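## Task

Scene 2: the same job for the screw on the cable lug behind the label X6. It must be driven in by the motor until the motor halts by itself (stopped_at_torque=1) and must not be turned or shifted afterwards. All other screws stay as they started. A screw that was pushed in must be backed fully out and driven again. Raise the torque limit from its starting minimum if needed. Then release, lift the key well above the head, and move clear. Nothing may leave the table.

## Robot and tools

ROBOT. There is a single six-joint arm (waist, shoulder, elbow, forearm roll, wrist pitch, wrist roll) carrying a powered screwdriver. The tool point is the tip of the hex key when unloaded. The key points along the tool point's own +z axis and can be pushed back up to 12 mm. A flat block about 9 cm long sticks out toward the tool's -y side and rotates with it, so watch it for collisions. A thin vacuum sleeve around the key can hold a screw head.

FRAME. Every pose uses the scene frame. Its origin is on the table top under the arm base, +z is up, and +y is to the left when looking along +x. Positions are in metres. Orientations are quaternions written w first (qw, qx, qy, qz). The reported tool position can be a little wrong, more so far from the base.

THE ROW. Motion commands use rows of 10 numbers in this order: x, y, z, qw, qx, qy, qz, spindle, torque_limit, sleeve_vacuum. The first seven are an absolute target pose for the tool point in the scene frame. The last three are each in [-1, 1]. spindle: +1 turns the key clockwise at 500 rpm (drives screws in), -1 turns it the other way, and values in between scale the speed. It takes 0.5 s to reach full speed. torque_limit maps linearly from 0.3 N m at -1 to 1.2 N m at +1. sleeve_vacuum above 0.01 holds a screw; anything else releases it. All three settings persist until you change them. The motor also keeps running between calls and while you are thinking, so end with spindle 0.

execute_actions(actions): takes a list of actions. Each action is a table of up to 15 rows, one row per 1/30 s step, and lasts 15 steps. If a table has fewer rows, its final row is repeated. An empty list just returns state and images. Each step, the commanded pose is clipped to within 70 mm and 16 degrees of the measured pose, so far targets take several actions. After an action, the arm continues only to the last clipped pose. An action is refused if its target is more than 0.6 m from the tool point along any of the tool's axes. If the first action fails this check, or any action is malformed, the whole call is rejected and nothing moves. To hold an orientation, resend the same quaternion in every row rather than copying a reported one, which may have drifted.

move(target, speed, blocking): target is one absolute 10-number row. The tool follows a straight path to it; the path lasts 0.5 to 10 s and stops short if it would take longer. speed is the top path speed in m/s, from 0.002 to 0.5 (default 0.25), and rotation is capped at twice that in rad/s. The tool settings are applied at the start. The path ignores obstacles, and the real tool may lag, stray, or overshoot the speed. With blocking=false, control returns after 0.5 s; use wait(0) to check progress, and call wait or stop before sending anything else. The added 'move:' line reports the ending (done, off_target, moving, held, fault) plus limits. limits=paced means the pose was clipped. limits=held means steps were blocked and the arm may then jump fast.

wait(seconds): 0 to 10 s; the arm keeps its last command. stop(): brakes a running move; the spindle keeps turning. zoom_image(camera, region): camera is cam_high (672x504) or cam_wrist (504x504); region is [x0, y0, x1, y1] in pixels from the top-left, at most 504 by 504. finished_scene(scene): ends scene 1 or 2 permanently and gives the next task.

RESULTS. Each result includes end_effector_position, end_effector_quat_wxyz, a 'Hand target' (where the controller is currently heading), and tool fields. turns is the cumulative key rotation, with clockwise positive. screw_detected=1 means sleeve_vacuum_kpa is above 30, so a head is sealing the sleeve. stopped_at_torque=1 means the motor halted at 95 % of the limit, either because the head seated or the thread jammed. 'pose unreachable' means the clearance check changed or blocked the command. MOTOR HOT warns of overheating, which can lead to a forced brake.

SCREWING PROCEDURE. Line the key up with the screw axis, pointing down, and put the tip 2 mm below the top of the head. Turn slowly with spindle between -0.2 and 0.2: a negative value seats the key without advancing the screw, and a positive value also drives it. While it turns, lower the arm 0.7 mm per turn. Raise torque_limit so the stop happens at true tightness. Once stopped_at_torque reads 1, set spindle to 0, because a positive command is ignored until spindle has been 0 or below for 0.5 s. Do not turn that screw again. Loosening does not stop by itself; if turns stops decreasing, increase torque_limit. Finally turn sleeve_vacuum off, lift well above the head, and move away.

AVOID. The arm is stiff, so going even slightly past a firm contact can cause a fault. Faster contact hits harder. Joint torque at its limit (140 N m for the three big joints, 35.2 N m for the wrist joints) or 150 N of external force triggers a 10 s stop that cancels the rest of the call. Never press screws in without turning them, never disturb other screws, and never knock anything off the table.

Each tool is called by a JSON object that holds its "name" and its "arguments".

## Session

{"name": "execute_actions", "arguments": {"actions": []}}

Scene clock: 0.00 s.
end_effector_position=(+0.5547, -0.0392, +0.2774) sleeve_vacuum_kpa=0 screw_detected=0 stopped_at_torque=0 turns=0.00 end_effector_quat_wxyz=(-0.185, +0.752, +0.613, -0.154)
Joint positions: [ 0.311  0.084  0.69   0.    -2.172 -0.311]
Joint velocities: [ 0.    -0.     0.     0.    -0.     0.001]
Hand target: +0.555, -0.039, +0.277; -0.185, +0.752, +0.613, -0.154
camera_calibration (this result's frames):
cam_wrist: T_world_to_cam=[[0.162433, 0.986361, 0.0266067, 0.0116691], [0.967939, -0.154048, -0.198402, -0.490722], [-0.191597, 0.0579807, -0.97976, 0.645079], [0, 0, 0, 1]] pos_world=[0.596689, -0.124507, 0.534352]

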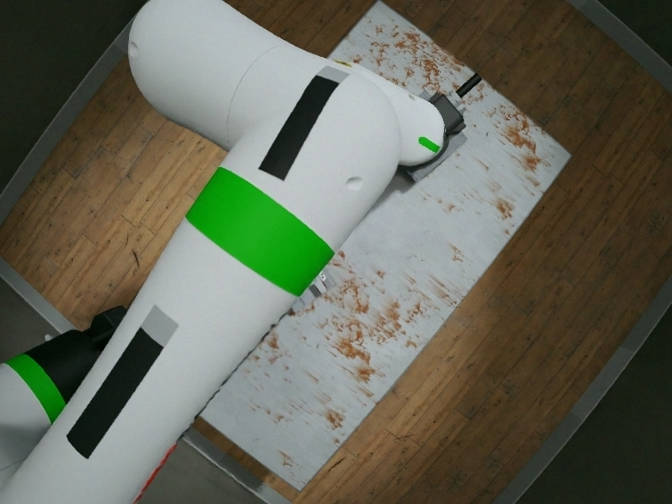

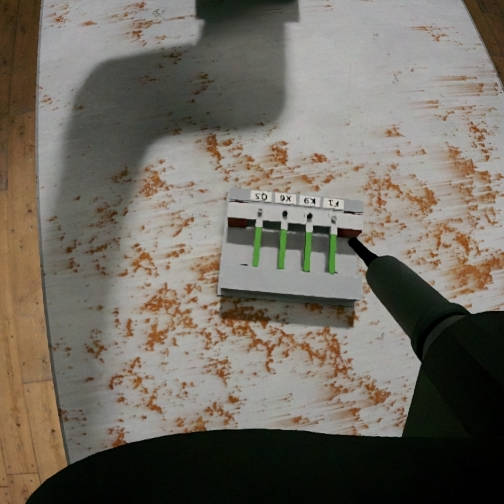

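{"name": "zoom_image", "arguments": {"camera": "cam_wrist", "region": [220, 170, 380, 290]}}

Region (220, 170, 380, 290) of cam_wrist's 504x504 image, scaled by 3.150, with more detail than that image has; it fills the top 378 rows of this view, and the rest is white.

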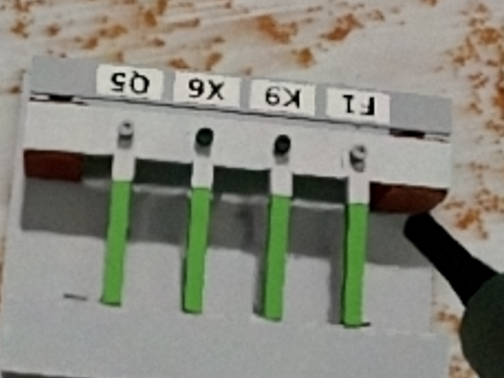

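{"name": "move", "arguments": {"target": [0.468,-0.0425,0.075,0,0.775,0.632,0,0,1,1], "speed": 0.2}}

{"name": "zoom_image", "arguments": {"camera": "cam_wrist", "region": [290, 200, 410, 290]}}

Scene clock: 9.10 s.
end_effector_position=(+0.4691, -0.0422, +0.0758) sleeve_vacuum_kpa=14 screw_detected=0 stopped_at_torque=0 turns=0.00 end_effector_quat_wxyz=(-0.001, +0.775, +0.632, +0.001)
Joint positions: [ 0.47  -0.619 -0.569  0.225 -1.184 -0.509]
Joint velocities: [ 0.001 -0.     0.     0.    -0.002 -0.001]
Hand target: +0.469, -0.042, +0.076; -0.001, +0.775, +0.632, +0.001
Off the commanded pose: 0.001 m, 0 deg.
move: done
camera_calibration (this result's frames):
cam_wrist: T_world_to_cam=[[0.153738, 0.988042, 0.011703, 0.0391366], [0.94766, -0.150788, 0.281431, -0.475029], [0.27983, -0.032176, -0.95951, 0.204857], [0, 0, 0, 1]] pos_world=[0.386824, -0.103706, 0.329792]

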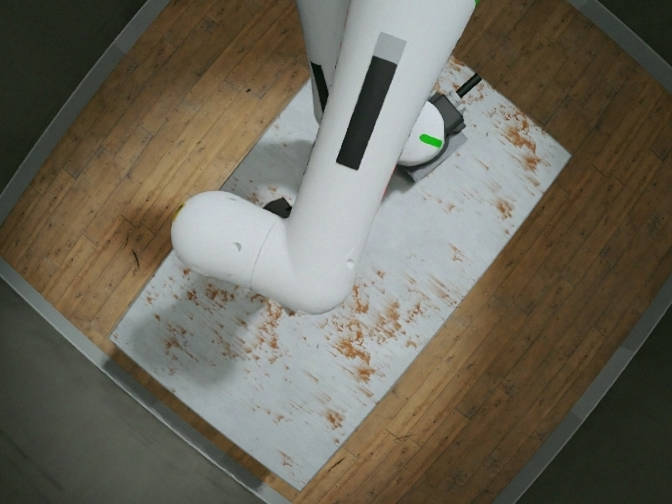

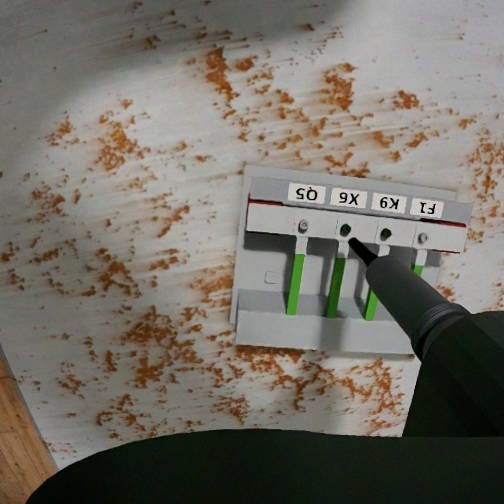

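Region (290, 200, 410, 290) of cam_wrist's 504x504 image, scaled by 4.200, with more detail than that image has; it fills the top 378 rows of this view, and the rest is white.

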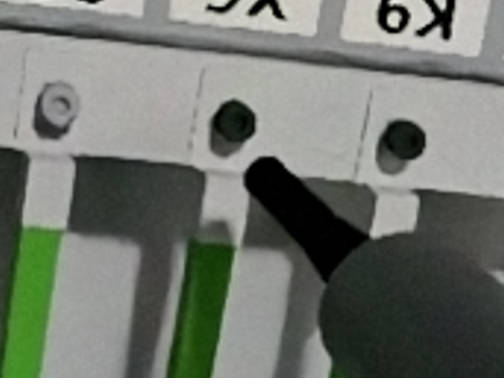

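{"name": "move", "arguments": {"target": [0.4676,-0.0405,0.06,0,0.775,0.632,0,0,1,1], "speed": 0.04}}

{"name": "zoom_image", "arguments": {"camera": "cam_wrist", "region": [290, 200, 410, 290]}}

Scene clock: 20.23 s.
end_effector_position=(+0.4677, -0.0405, +0.0600) sleeve_vacuum_kpa=14 screw_detected=0 stopped_at_torque=0 turns=0.00 end_effector_quat_wxyz=(+0.000, +0.775, +0.632, +0.000)
Joint positions: [ 0.468 -0.605 -0.598  0.23  -1.142 -0.518]
Joint velocities: [ 0.    -0.    -0.001  0.     0.001 -0.002]
Hand target: +0.468, -0.040, +0.060; +0.000, +0.775, +0.632, +0.000
Off the commanded pose: 0.000 m, 0 deg.
move: done
camera_calibration (this result's frames):
cam_wrist: T_world_to_cam=[[0.153334, 0.98813, 0.00942201, 0.0381596], [0.947826, -0.149763, 0.28142, -0.468967], [0.279491, -0.0342208, -0.959538, 0.190225], [0, 0, 0, 1]] pos_world=[0.385482, -0.101431, 0.314145]

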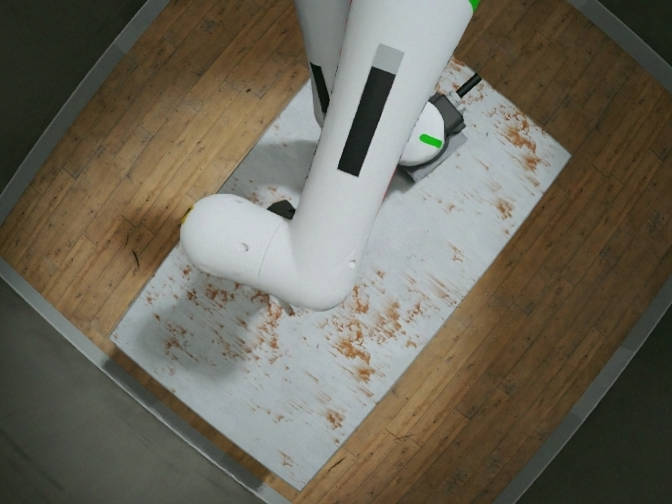

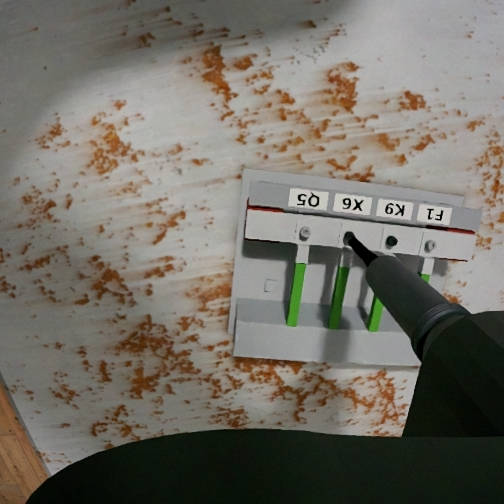

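Region (290, 200, 410, 290) of cam_wrist's 504x504 image, scaled by 4.200, with more detail than that image has; it fills the top 378 rows of this view, and the rest is white.

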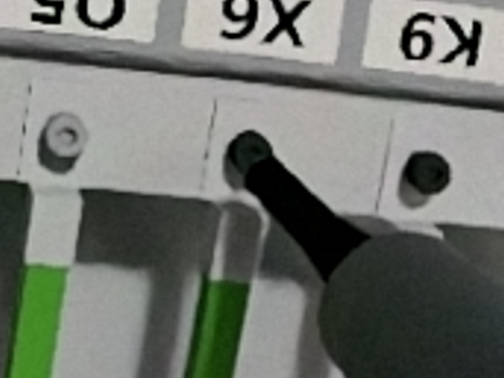

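{"name": "move", "arguments": {"target": [0.4673,-0.0402,0.048,0,0.775,0.632,0,0,1,1], "speed": 0.015}}

{"name": "execute_actions", "arguments": {"actions": [[[0.4673,-0.0402,0.047,0,0.775,0.632,0,-0.1,1,1]],[[0.4673,-0.0402,0.047,0,0.775,0.632,0,0,1,1]]]}}

{"name": "zoom_image", "arguments": {"camera": "cam_wrist", "region": [315, 215, 395, 275]}}

Scene clock: 26.90 s.
end_effector_position=(+0.4674, -0.0402, +0.0480) sleeve_vacuum_kpa=14 screw_detected=0 stopped_at_torque=0 turns=0.00 end_effector_quat_wxyz=(+0.000, +0.775, +0.632, -0.000)
Joint positions: [ 0.457 -0.589 -0.615  0.229 -1.107 -0.515]
Joint velocities: [ 0.     0.    -0.     0.    -0.001  0.001]
Hand target: +0.467, -0.040, +0.048; +0.000, +0.775, +0.632, -0.000
Off the commanded pose: 0.000 m, 0 deg.
move: done
camera_calibration (this result's frames):
cam_wrist: T_world_to_cam=[[0.153326, 0.988131, 0.00938193, 0.038051], [0.947829, -0.149745, 0.281421, -0.465252], [0.279485, -0.0342567, -0.959539, 0.178804], [0, 0, 0, 1]] pos_world=[0.385172, -0.101143, 0.302143]

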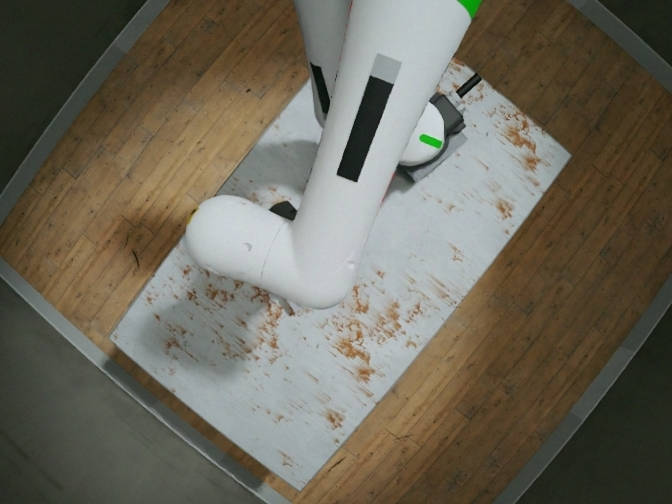

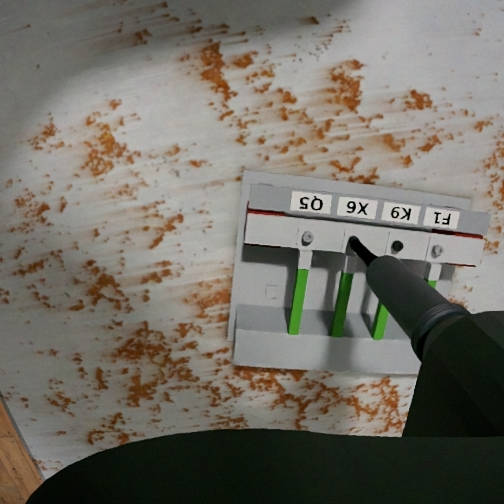

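Scene clock: 27.90 s.
end_effector_position=(+0.4673, -0.0402, +0.0470) sleeve_vacuum_kpa=14 screw_detected=0 stopped_at_torque=0 turns=-0.41 end_effector_quat_wxyz=(-0.000, +0.775, +0.632, +0.000)
Joint positions: [ 0.456 -0.588 -0.617  0.229 -1.104 -0.514]
Joint velocities: [ 0.     0.     0.001  0.     0.001 -0.001]
Hand target: +0.467, -0.040, +0.047; -0.000, +0.775, +0.632, +0.000
Off the commanded pose: 0.000 m, 0 deg.
camera_calibration (this result's frames):
cam_wrist: T_world_to_cam=[[0.153352, 0.988127, 0.0094296, 0.0380628], [0.947831, -0.149783, 0.281391, -0.464922], [0.279463, -0.0342141, -0.959547, 0.177881], [0, 0, 0, 1]] pos_world=[0.385119, -0.101162, 0.301151]

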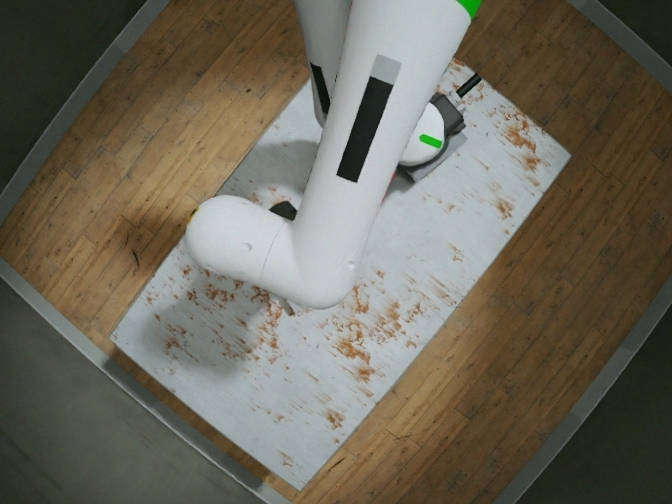

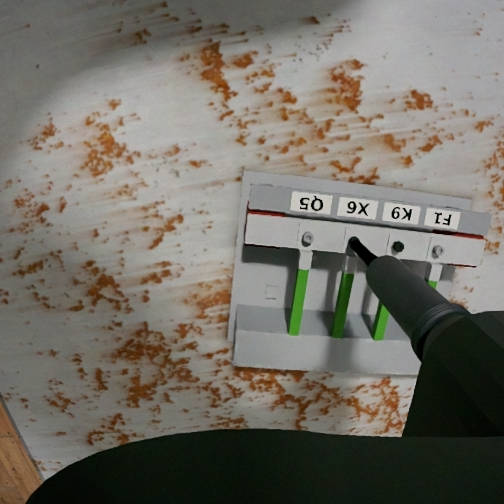

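Region (315, 215, 395, 275) of cam_wrist's 504x504 image, scaled by 6.300, with more detail than that image has; it fills the top 378 rows of this view, and the rest is white.

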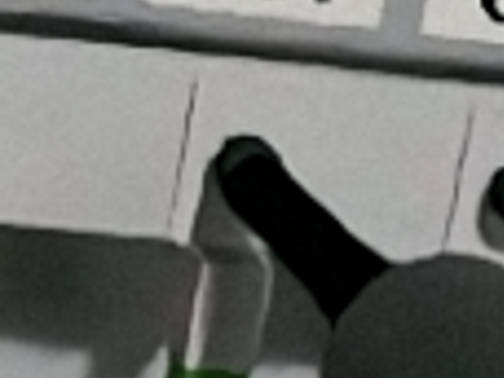

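{"name": "execute_actions", "arguments": {"actions": [[[0.4673,-0.0402,0.0452,0,0.775,0.632,0,-0.1,1,1]],[[0.4673,-0.0402,0.0452,0,0.775,0.632,0,0,1,1]]]}}

{"name": "zoom_image", "arguments": {"camera": "cam_wrist", "region": [315, 215, 395, 275]}}

Scene clock: 34.80 s.
end_effector_position=(+0.4673, -0.0402, +0.0452) sleeve_vacuum_kpa=14 screw_detected=0 stopped_at_torque=0 turns=-0.81 end_effector_quat_wxyz=(-0.000, +0.775, +0.632, -0.000)
Joint positions: [ 0.454 -0.585 -0.619  0.228 -1.099 -0.514]
Joint velocities: [ 0.     0.    -0.001 -0.001 -0.001  0.   ]
Hand target: +0.467, -0.040, +0.045; -0.000, +0.775, +0.632, -0.000
Off the commanded pose: 0.000 m, 0 deg.
camera_calibration (this result's frames):
cam_wrist: T_world_to_cam=[[0.153346, 0.988128, 0.00941925, 0.038086], [0.947834, -0.149775, 0.281384, -0.464413], [0.279455, -0.0342212, -0.959549, 0.176154], [0, 0, 0, 1]] pos_world=[0.38512, -0.101163, 0.299348]

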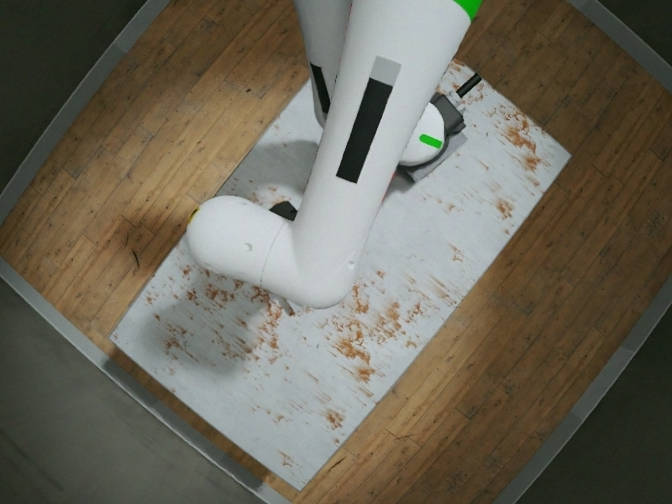

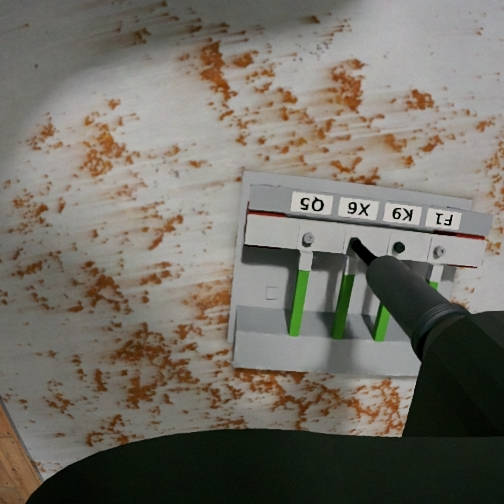

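Region (315, 215, 395, 275) of cam_wrist's 504x504 image, scaled by 6.300, with more detail than that image has; it fills the top 378 rows of this view, and the rest is white.

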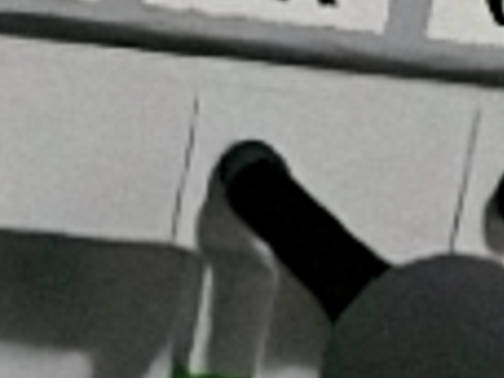

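{"name": "execute_actions", "arguments": {"actions": [[[0.4673,-0.0402,0.052,0,0.775,0.632,0,0,1,1],[0.4673,-0.0402,0.052,0,0.775,0.632,0,0,1,1],[0.4673,-0.0402,0.052,0,0.775,0.632,0,0,1,1],[0.4673,-0.0402,0.052,0,0.775,0.632,0,0,1,1],[0.4673,-0.0402,0.052,0,0.775,0.632,0,0,1,1],[0.4673,-0.0402,0.052,0,0.775,0.632,0,0,1,1],[0.4673,-0.0402,0.052,0,0.775,0.632,0,0,1,1],[0.4673,-0.0402,0.052,0,0.775,0.632,0,0,1,1],[0.4666,-0.0404,0.052,0,0.775,0.632,0,0,1,1]],[[0.4666,-0.0404,0.0495,0,0.775,0.632,0,0,1,1]],[[0.4666,-0.0404,0.047,0,0.775,0.632,0,-0.1,1,1]],[[0.4666,-0.0404,0.047,0,0.775,0.632,0,0,1,1]]]}}

{"name": "zoom_image", "arguments": {"camera": "cam_wrist", "region": [315, 215, 395, 275]}}

Scene clock: 44.27 s.
end_effector_position=(+0.4666, -0.0404, +0.0470) sleeve_vacuum_kpa=14 screw_detected=0 stopped_at_torque=0 turns=-1.22 end_effector_quat_wxyz=(-0.000, +0.775, +0.632, -0.000)
Joint positions: [ 0.456 -0.59  -0.618  0.228 -1.104 -0.514]
Joint velocities: [ 0.    -0.     0.002  0.    -0.    -0.001]
Hand target: +0.467, -0.040, +0.047; +0.000, +0.775, +0.632, -0.000
Off the commanded pose: 0.000 m, 0 deg.
camera_calibration (this result's frames):
cam_wrist: T_world_to_cam=[[0.153344, 0.988128, 0.00942056, 0.0383728], [0.947834, -0.149774, 0.281385, -0.464287], [0.279455, -0.0342197, -0.959549, 0.178067], [0, 0, 0, 1]] pos_world=[0.384422, -0.101362, 0.301146]

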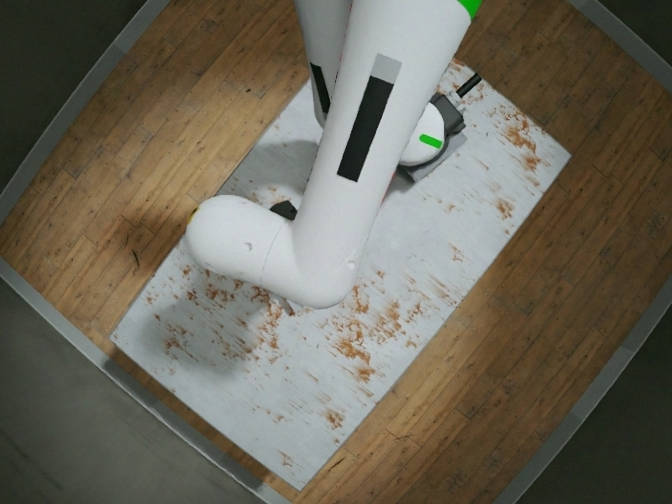

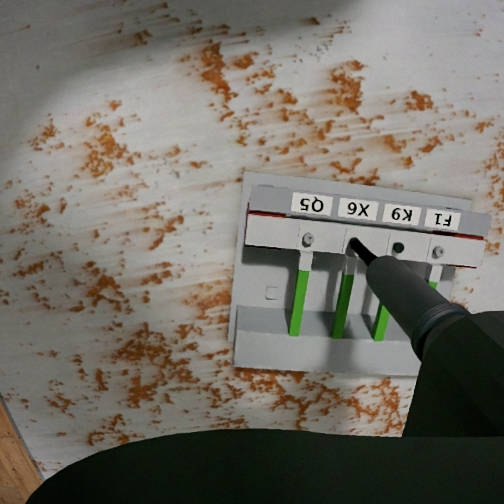

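Region (315, 215, 395, 275) of cam_wrist's 504x504 image, scaled by 6.300, with more detail than that image has; it fills the top 378 rows of this view, and the rest is white.

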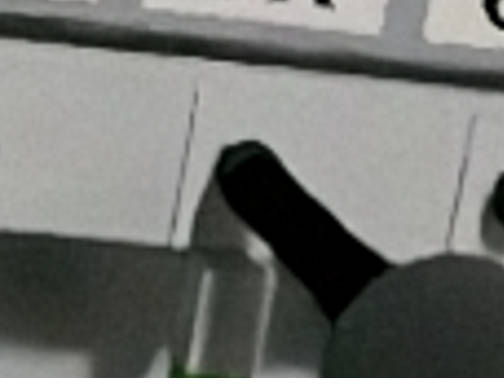

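{"name": "execute_actions", "arguments": {"actions": [[[0.4666,-0.0404,0.0452,0,0.775,0.632,0,-0.1,1,1]],[[0.4666,-0.0404,0.0452,0,0.775,0.632,0,0,1,1]]]}}

{"name": "zoom_image", "arguments": {"camera": "cam_wrist", "region": [315, 215, 395, 275]}}

Scene clock: 49.23 s.
end_effector_position=(+0.4666, -0.0404, +0.0452) sleeve_vacuum_kpa=14 screw_detected=0 stopped_at_torque=0 turns=-1.63 end_effector_quat_wxyz=(-0.000, +0.775, +0.632, +0.000)
Joint positions: [ 0.454 -0.587 -0.621  0.228 -1.099 -0.513]
Joint velocities: [ 0.     0.001 -0.001  0.    -0.001 -0.   ]
Hand target: +0.467, -0.040, +0.045; +0.000, +0.775, +0.632, -0.000
Off the commanded pose: 0.000 m, 0 deg.
camera_calibration (this result's frames):
cam_wrist: T_world_to_cam=[[0.153346, 0.988128, 0.00942229, 0.0383896], [0.947833, -0.149776, 0.28139, -0.463782], [0.279461, -0.0342193, -0.959547, 0.17634], [0, 0, 0, 1]] pos_world=[0.384421, -0.101363, 0.299348]

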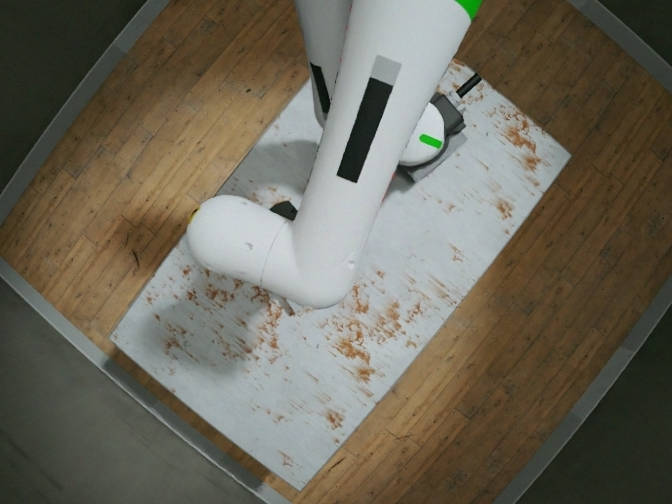

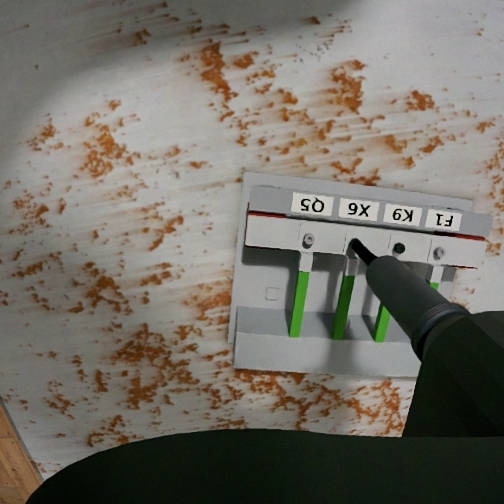

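Region (315, 215, 395, 275) of cam_wrist's 504x504 image, scaled by 6.300, with more detail than that image has; it fills the top 378 rows of this view, and the rest is white.

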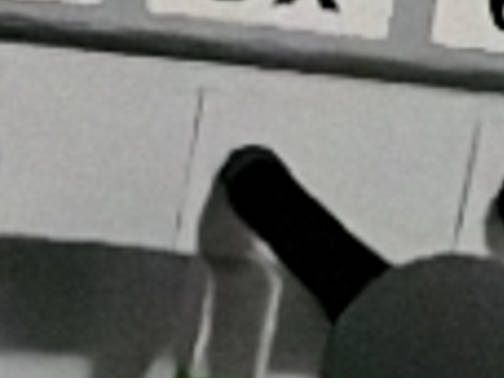

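{"name": "execute_actions", "arguments": {"actions": [[[0.4666,-0.0404,0.052,0,0.775,0.632,0,0,1,1],[0.4666,-0.0404,0.052,0,0.775,0.632,0,0,1,1],[0.4666,-0.0404,0.052,0,0.775,0.632,0,0,1,1],[0.4666,-0.0404,0.052,0,0.775,0.632,0,0,1,1],[0.4666,-0.0404,0.052,0,0.775,0.632,0,0,1,1],[0.4666,-0.0404,0.052,0,0.775,0.632,0,0,1,1],[0.4666,-0.0404,0.052,0,0.775,0.632,0,0,1,1],[0.4666,-0.0404,0.052,0,0.775,0.632,0,0,1,1],[0.466,-0.0409,0.052,0,0.775,0.632,0,0,1,1]],[[0.466,-0.0409,0.049,0,0.775,0.632,0,0,1,1]],[[0.466,-0.0409,0.046,0,0.775,0.632,0,-0.1,1,1]],[[0.466,-0.0409,0.046,0,0.775,0.632,0,0,1,1]]]}}

{"name": "zoom_image", "arguments": {"camera": "cam_wrist", "region": [315, 215, 395, 275]}}

Scene clock: 58.00 s.
end_effector_position=(+0.4660, -0.0409, +0.0460) sleeve_vacuum_kpa=14 screw_detected=0 stopped_at_torque=0 turns=-2.03 end_effector_quat_wxyz=(-0.000, +0.775, +0.632, -0.000)
Joint positions: [ 0.453 -0.589 -0.62   0.228 -1.101 -0.512]
Joint velocities: [-0.     0.002 -0.     0.    -0.    -0.001]
Hand target: +0.466, -0.041, +0.046; -0.000, +0.775, +0.632, -0.000
Off the commanded pose: 0.000 m, 0 deg.
camera_calibration (this result's frames):
cam_wrist: T_world_to_cam=[[0.153343, 0.988128, 0.00941753, 0.0389696], [0.947837, -0.149772, 0.281378, -0.46351], [0.279448, -0.0342211, -0.959551, 0.17726], [0, 0, 0, 1]] pos_world=[0.383821, -0.101862, 0.300144]

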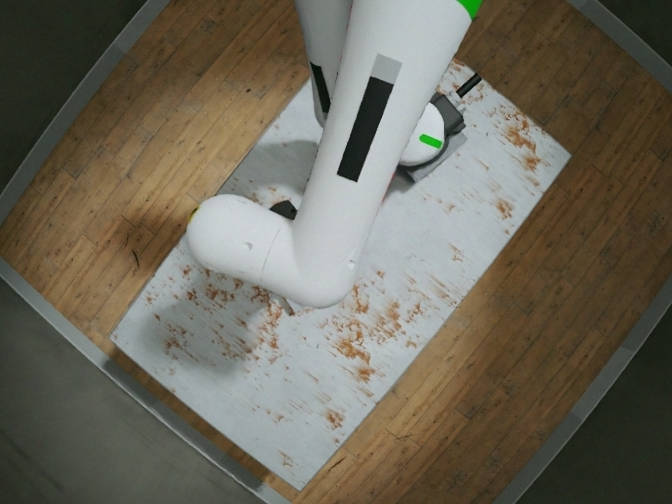

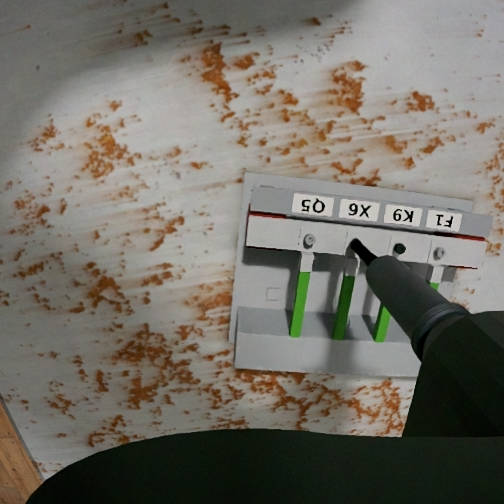

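Region (315, 215, 395, 275) of cam_wrist's 504x504 image, scaled by 6.300, with more detail than that image has; it fills the top 378 rows of this view, and the rest is white.

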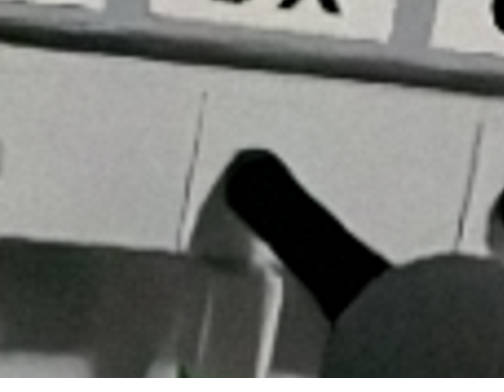

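{"name": "move", "arguments": {"target": [0.4666,-0.0404,0.058,0,0.775,0.632,0,0,1,1], "speed": 0.03}}

{"name": "zoom_image", "arguments": {"camera": "cam_wrist", "region": [315, 215, 395, 275]}}

{"name": "move", "arguments": {"target": [0.4666,-0.0404,0.058,0,0.995,-0.101,0,0,1,1], "speed": 0.4}}

{"name": "zoom_image", "arguments": {"camera": "cam_wrist", "region": [315, 215, 395, 275]}}

Scene clock: 68.53 s.
end_effector_position=(+0.4665, -0.0404, +0.0580) sleeve_vacuum_kpa=14 screw_detected=0 stopped_at_torque=0 turns=-2.03 end_effector_quat_wxyz=(-0.000, +0.775, +0.632, +0.000)
Joint positions: [ 0.467 -0.605 -0.604  0.23  -1.137 -0.518]
Joint velocities: [ 0.    -0.001 -0.     0.001 -0.     0.002]
Hand target: +0.467, -0.040, +0.058; -0.000, +0.775, +0.632, +0.000
Off the commanded pose: 0.000 m, 0 deg.
move: done
camera_calibration (this result's frames):
cam_wrist: T_world_to_cam=[[0.153381, 0.988122, 0.00946874, 0.0382733], [0.947836, -0.149823, 0.281354, -0.467327], [0.279431, -0.0341794, -0.959557, 0.188675], [0, 0, 0, 1]] pos_world=[0.384358, -0.101386, 0.312166]

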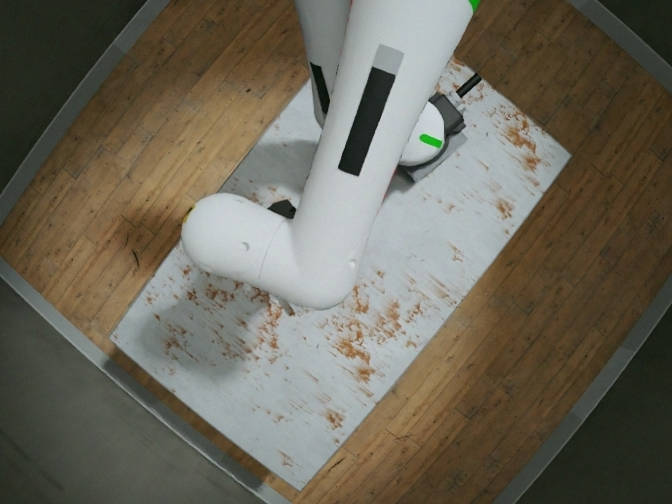

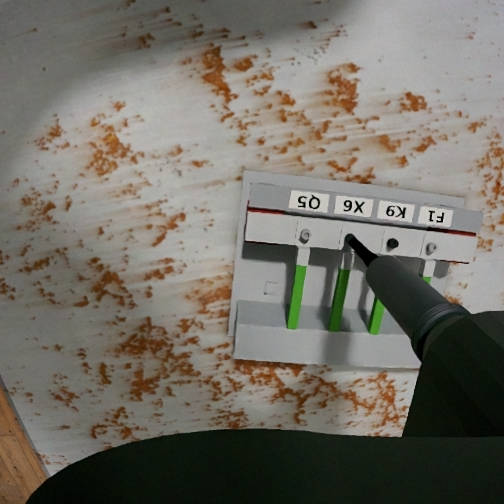

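Region (315, 215, 395, 275) of cam_wrist's 504x504 image, scaled by 6.300, with more detail than that image has; it fills the top 378 rows of this view, and the rest is white.

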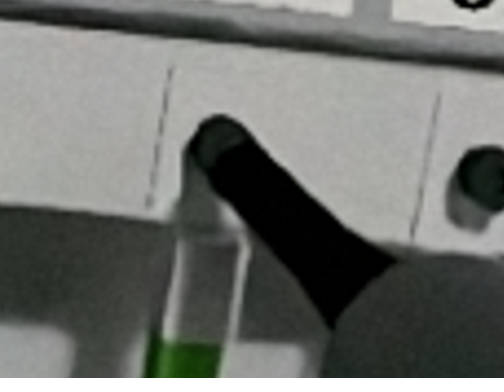

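Scene clock: 71.07 s.
end_effector_position=(+0.4657, -0.0400, +0.0580) sleeve_vacuum_kpa=14 screw_detected=0 stopped_at_torque=0 turns=-2.03 end_effector_quat_wxyz=(-0.001, +0.995, -0.101, -0.001)
Joint positions: [ 1.053 -0.833 -0.827  0.428 -1.336 -2.674]
Joint velocities: [ 0.002 -0.002 -0.001  0.001 -0.002 -0.002]
Hand target: +0.466, -0.040, +0.058; -0.001, +0.995, -0.101, -0.001
Off the commanded pose: 0.001 m, 0 deg.
move: done
camera_calibration (this result's frames):
cam_wrist: T_world_to_cam=[[0.988059, -0.153881, 0.00773594, -0.396258], [-0.149886, -0.948348, 0.279591, 0.0129277], [-0.0356875, -0.277412, -0.960088, 0.325952], [0, 0, 0, 1]] pos_world=[0.405097, 0.0417062, 0.312394]

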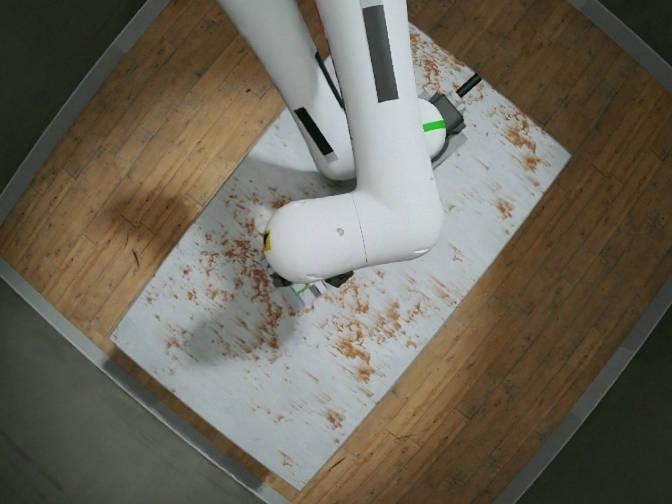

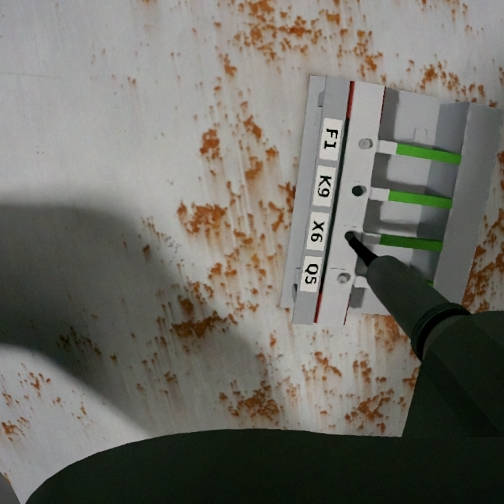

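Region (315, 215, 395, 275) of cam_wrist's 504x504 image, scaled by 6.300, with more detail than that image has; it fills the top 378 rows of this view, and the rest is white.

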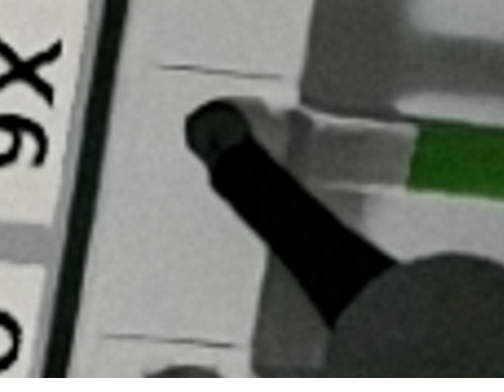

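{"name": "execute_actions", "arguments": {"actions": [[[0.4673,-0.0397,0.056,0,0.995,-0.101,0,0,1,1]],[[0.4673,-0.0397,0.051,0,0.995,-0.101,0,0,1,1]],[[0.4673,-0.0397,0.047,0,0.995,-0.101,0,-0.1,1,1]],[[0.4673,-0.0397,0.047,0,0.995,-0.101,0,-0.05,1,1]],[[0.4673,-0.0397,0.047,0,0.995,-0.101,0,0,1,1]]]}}

{"name": "zoom_image", "arguments": {"camera": "cam_wrist", "region": [315, 215, 395, 275]}}

Scene clock: 84.97 s.
end_effector_position=(+0.4673, -0.0397, +0.0470) sleeve_vacuum_kpa=14 screw_detected=0 stopped_at_torque=0 turns=-2.65 end_effector_quat_wxyz=(-0.000, +0.995, -0.101, +0.000)
Joint positions: [ 1.02  -0.811 -0.842  0.427 -1.289 -2.659]
Joint velocities: [-0.     0.     0.001  0.    -0.001 -0.001]
Hand target: +0.467, -0.040, +0.047; -0.000, +0.995, -0.101, +0.000
Off the commanded pose: 0.000 m, 0 deg.
camera_calibration (this result's frames):
cam_wrist: T_world_to_cam=[[0.988166, -0.153097, 0.00943004, -0.397842], [-0.14954, -0.947877, 0.281368, 0.0162855], [-0.0341381, -0.279448, -0.959554, 0.314709], [0, 0, 0, 1]] pos_world=[0.406313, 0.0424732, 0.30115]

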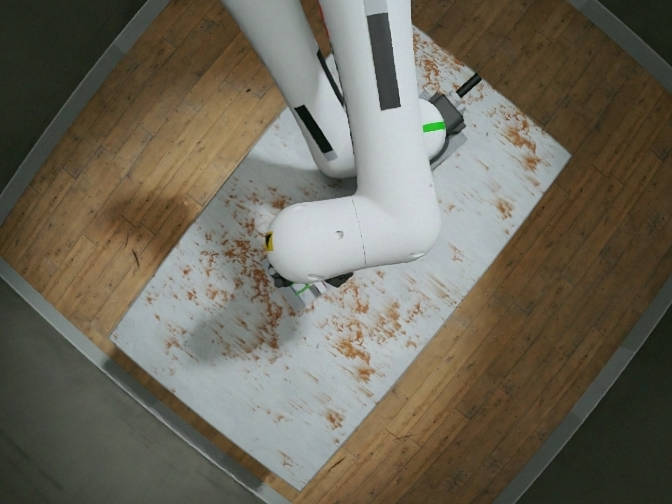

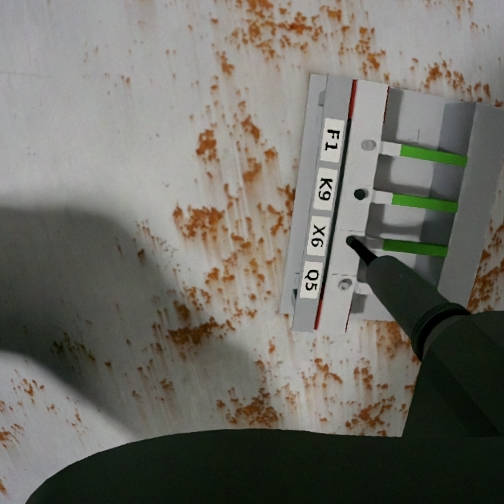

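Region (315, 215, 395, 275) of cam_wrist's 504x504 image, scaled by 6.300, with more detail than that image has; it fills the top 378 rows of this view, and the rest is white.

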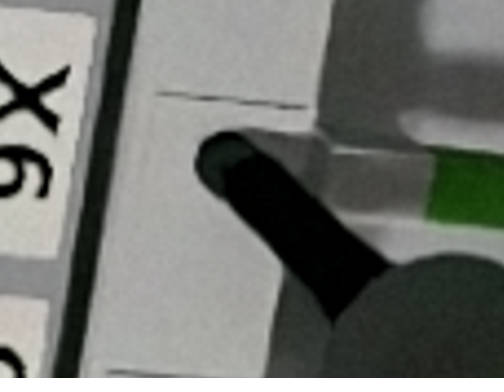

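{"name": "execute_actions", "arguments": {"actions": [[[0.4673,-0.0397,0.053,0,0.995,-0.101,0,0,1,1]],[[0.4663,-0.0389,0.052,0,0.995,-0.101,0,0,1,1]],[[0.4663,-0.0389,0.047,0,0.995,-0.101,0,-0.1,1,1]],[[0.4663,-0.0389,0.047,0,0.995,-0.101,0,-0.05,1,1]],[[0.4663,-0.0389,0.047,0,0.995,-0.101,0,0,1,1]]]}}

{"name": "zoom_image", "arguments": {"camera": "cam_wrist", "region": [315, 215, 395, 275]}}

Scene clock: 94.27 s.
end_effector_position=(+0.4663, -0.0389, +0.0470) sleeve_vacuum_kpa=40 screw_detected=1 stopped_at_torque=0 turns=-3.26 end_effector_quat_wxyz=(-0.000, +0.995, -0.101, +0.000)
Joint positions: [ 1.028 -0.814 -0.845  0.429 -1.293 -2.666]
Joint velocities: [ 0.    -0.001  0.001 -0.    -0.001 -0.   ]
Hand target: +0.466, -0.039, +0.047; -0.000, +0.995, -0.101, +0.000
Off the commanded pose: 0.000 m, 0 deg.
camera_calibration (this result's frames):
cam_wrist: T_world_to_cam=[[0.988165, -0.153104, 0.00944519, -0.396743], [-0.149552, -0.94788, 0.281351, 0.0169036], [-0.0341232, -0.279434, -0.959558, 0.314904], [0, 0, 0, 1]] pos_world=[0.405321, 0.0432745, 0.30116]

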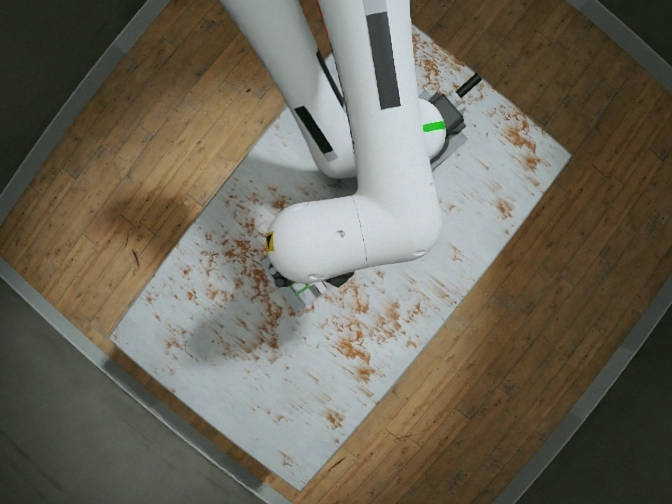

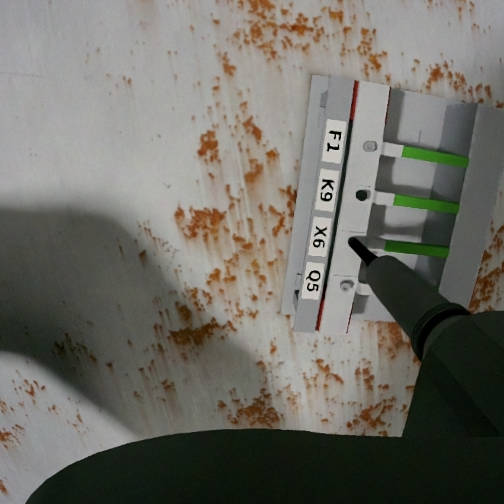

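Region (315, 215, 395, 275) of cam_wrist's 504x504 image, scaled by 6.300, with more detail than that image has; it fills the top 378 rows of this view, and the rest is white.

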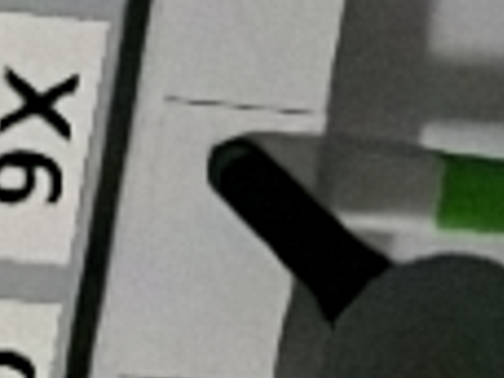

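{"name": "execute_actions", "arguments": {"actions": [[[0.4663,-0.0389,0.0465,0,0.995,-0.101,0,0.3,1,1]],[[0.4663,-0.0389,0.0457,0,0.995,-0.101,0,0.3,1,1]],[[0.4663,-0.0389,0.0448,0,0.995,-0.101,0,0.3,1,1]],[[0.4663,-0.0389,0.0439,0,0.995,-0.101,0,0.3,1,1]],[[0.4663,-0.0389,0.0432,0,0.995,-0.101,0,0.3,1,1]]]}}

Scene clock: 101.93 s.
end_effector_position=(+0.4663, -0.0389, +0.0432) sleeve_vacuum_kpa=40 screw_detected=1 stopped_at_torque=1 turns=1.51 end_effector_quat_wxyz=(+0.000, +0.995, -0.101, +0.000)
Joint positions: [ 1.017 -0.808 -0.85   0.428 -1.277 -2.661]
Joint velocities: [-0.     0.     0.001  0.    -0.     0.   ]
Hand target: +0.466, -0.039, +0.043; +0.000, +0.995, -0.101, +0.000
Off the commanded pose: 0.000 m, 0 deg.
camera_calibration (this result's frames):
cam_wrist: T_world_to_cam=[[0.988166, -0.1531, 0.00942984, -0.3967], [-0.149542, -0.947868, 0.281395, 0.0179533], [-0.0341434, -0.279475, -0.959546, 0.311258], [0, 0, 0, 1]] pos_world=[0.405318, 0.0432713, 0.297355]

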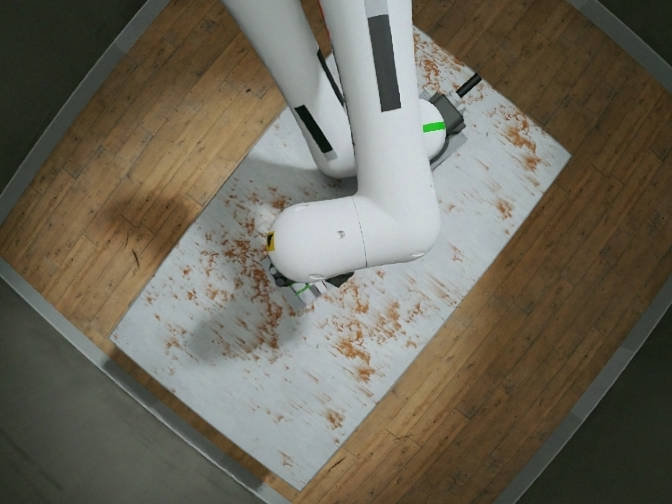

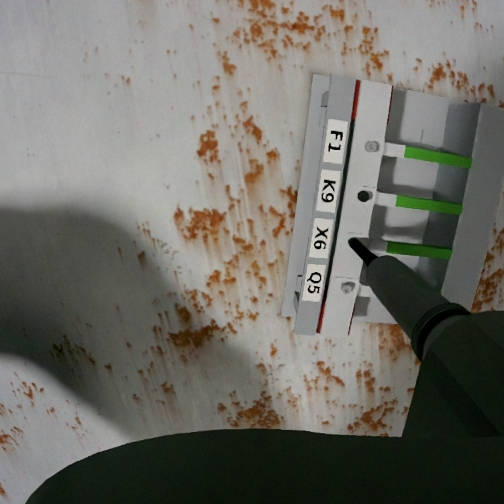

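{"name": "move", "arguments": {"target": [0.4663,-0.0389,0.16,0,0.995,-0.101,0,0,1,0], "speed": 0.12}}

Scene clock: 105.67 s.
end_effector_position=(+0.4654, -0.0392, +0.1596) sleeve_vacuum_kpa=0 screw_detected=0 stopped_at_torque=1 turns=1.51 end_effector_quat_wxyz=(-0.000, +0.995, -0.101, -0.001)
Joint positions: [ 1.513 -0.955 -0.659  0.5   -1.799 -2.952]
Joint velocities: [ 0.054 -0.017 -0.012  0.013 -0.03  -0.041]
Hand target: +0.465, -0.039, +0.160; -0.000, +0.995, -0.101, -0.001
Off the commanded pose: 0.001 m, 0 deg.
move: done
camera_calibration (this result's frames):
cam_wrist: T_world_to_cam=[[0.988139, -0.153401, 0.00709772, -0.396624], [-0.149209, -0.948157, 0.280596, -0.0152871], [-0.0363139, -0.278327, -0.9598, 0.423949], [0, 0, 0, 1]] pos_world=[0.405034, 0.0426595, 0.41401]

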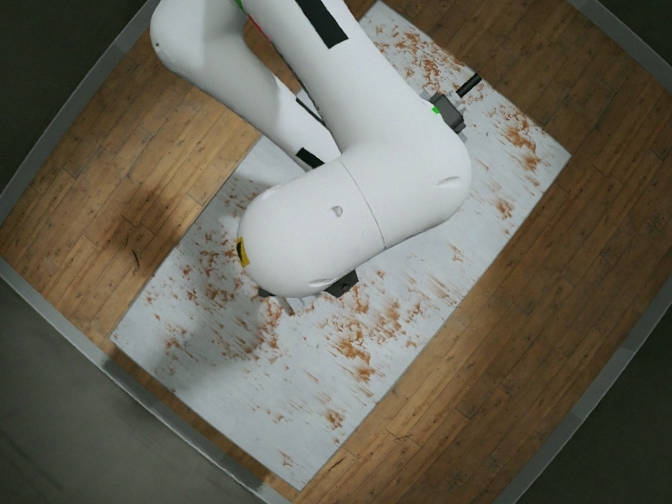

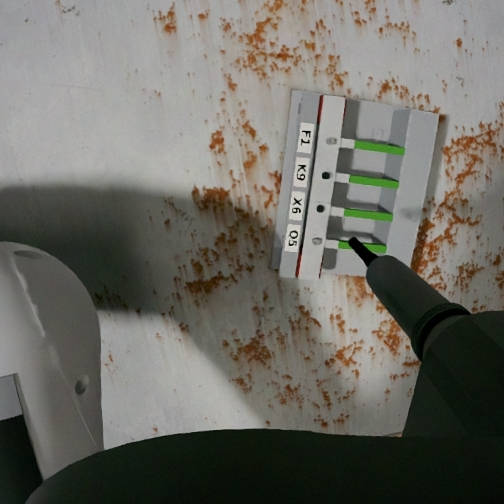

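{"name": "finished_scene", "arguments": {"scene": 2}}

The scene is finished: the task was done.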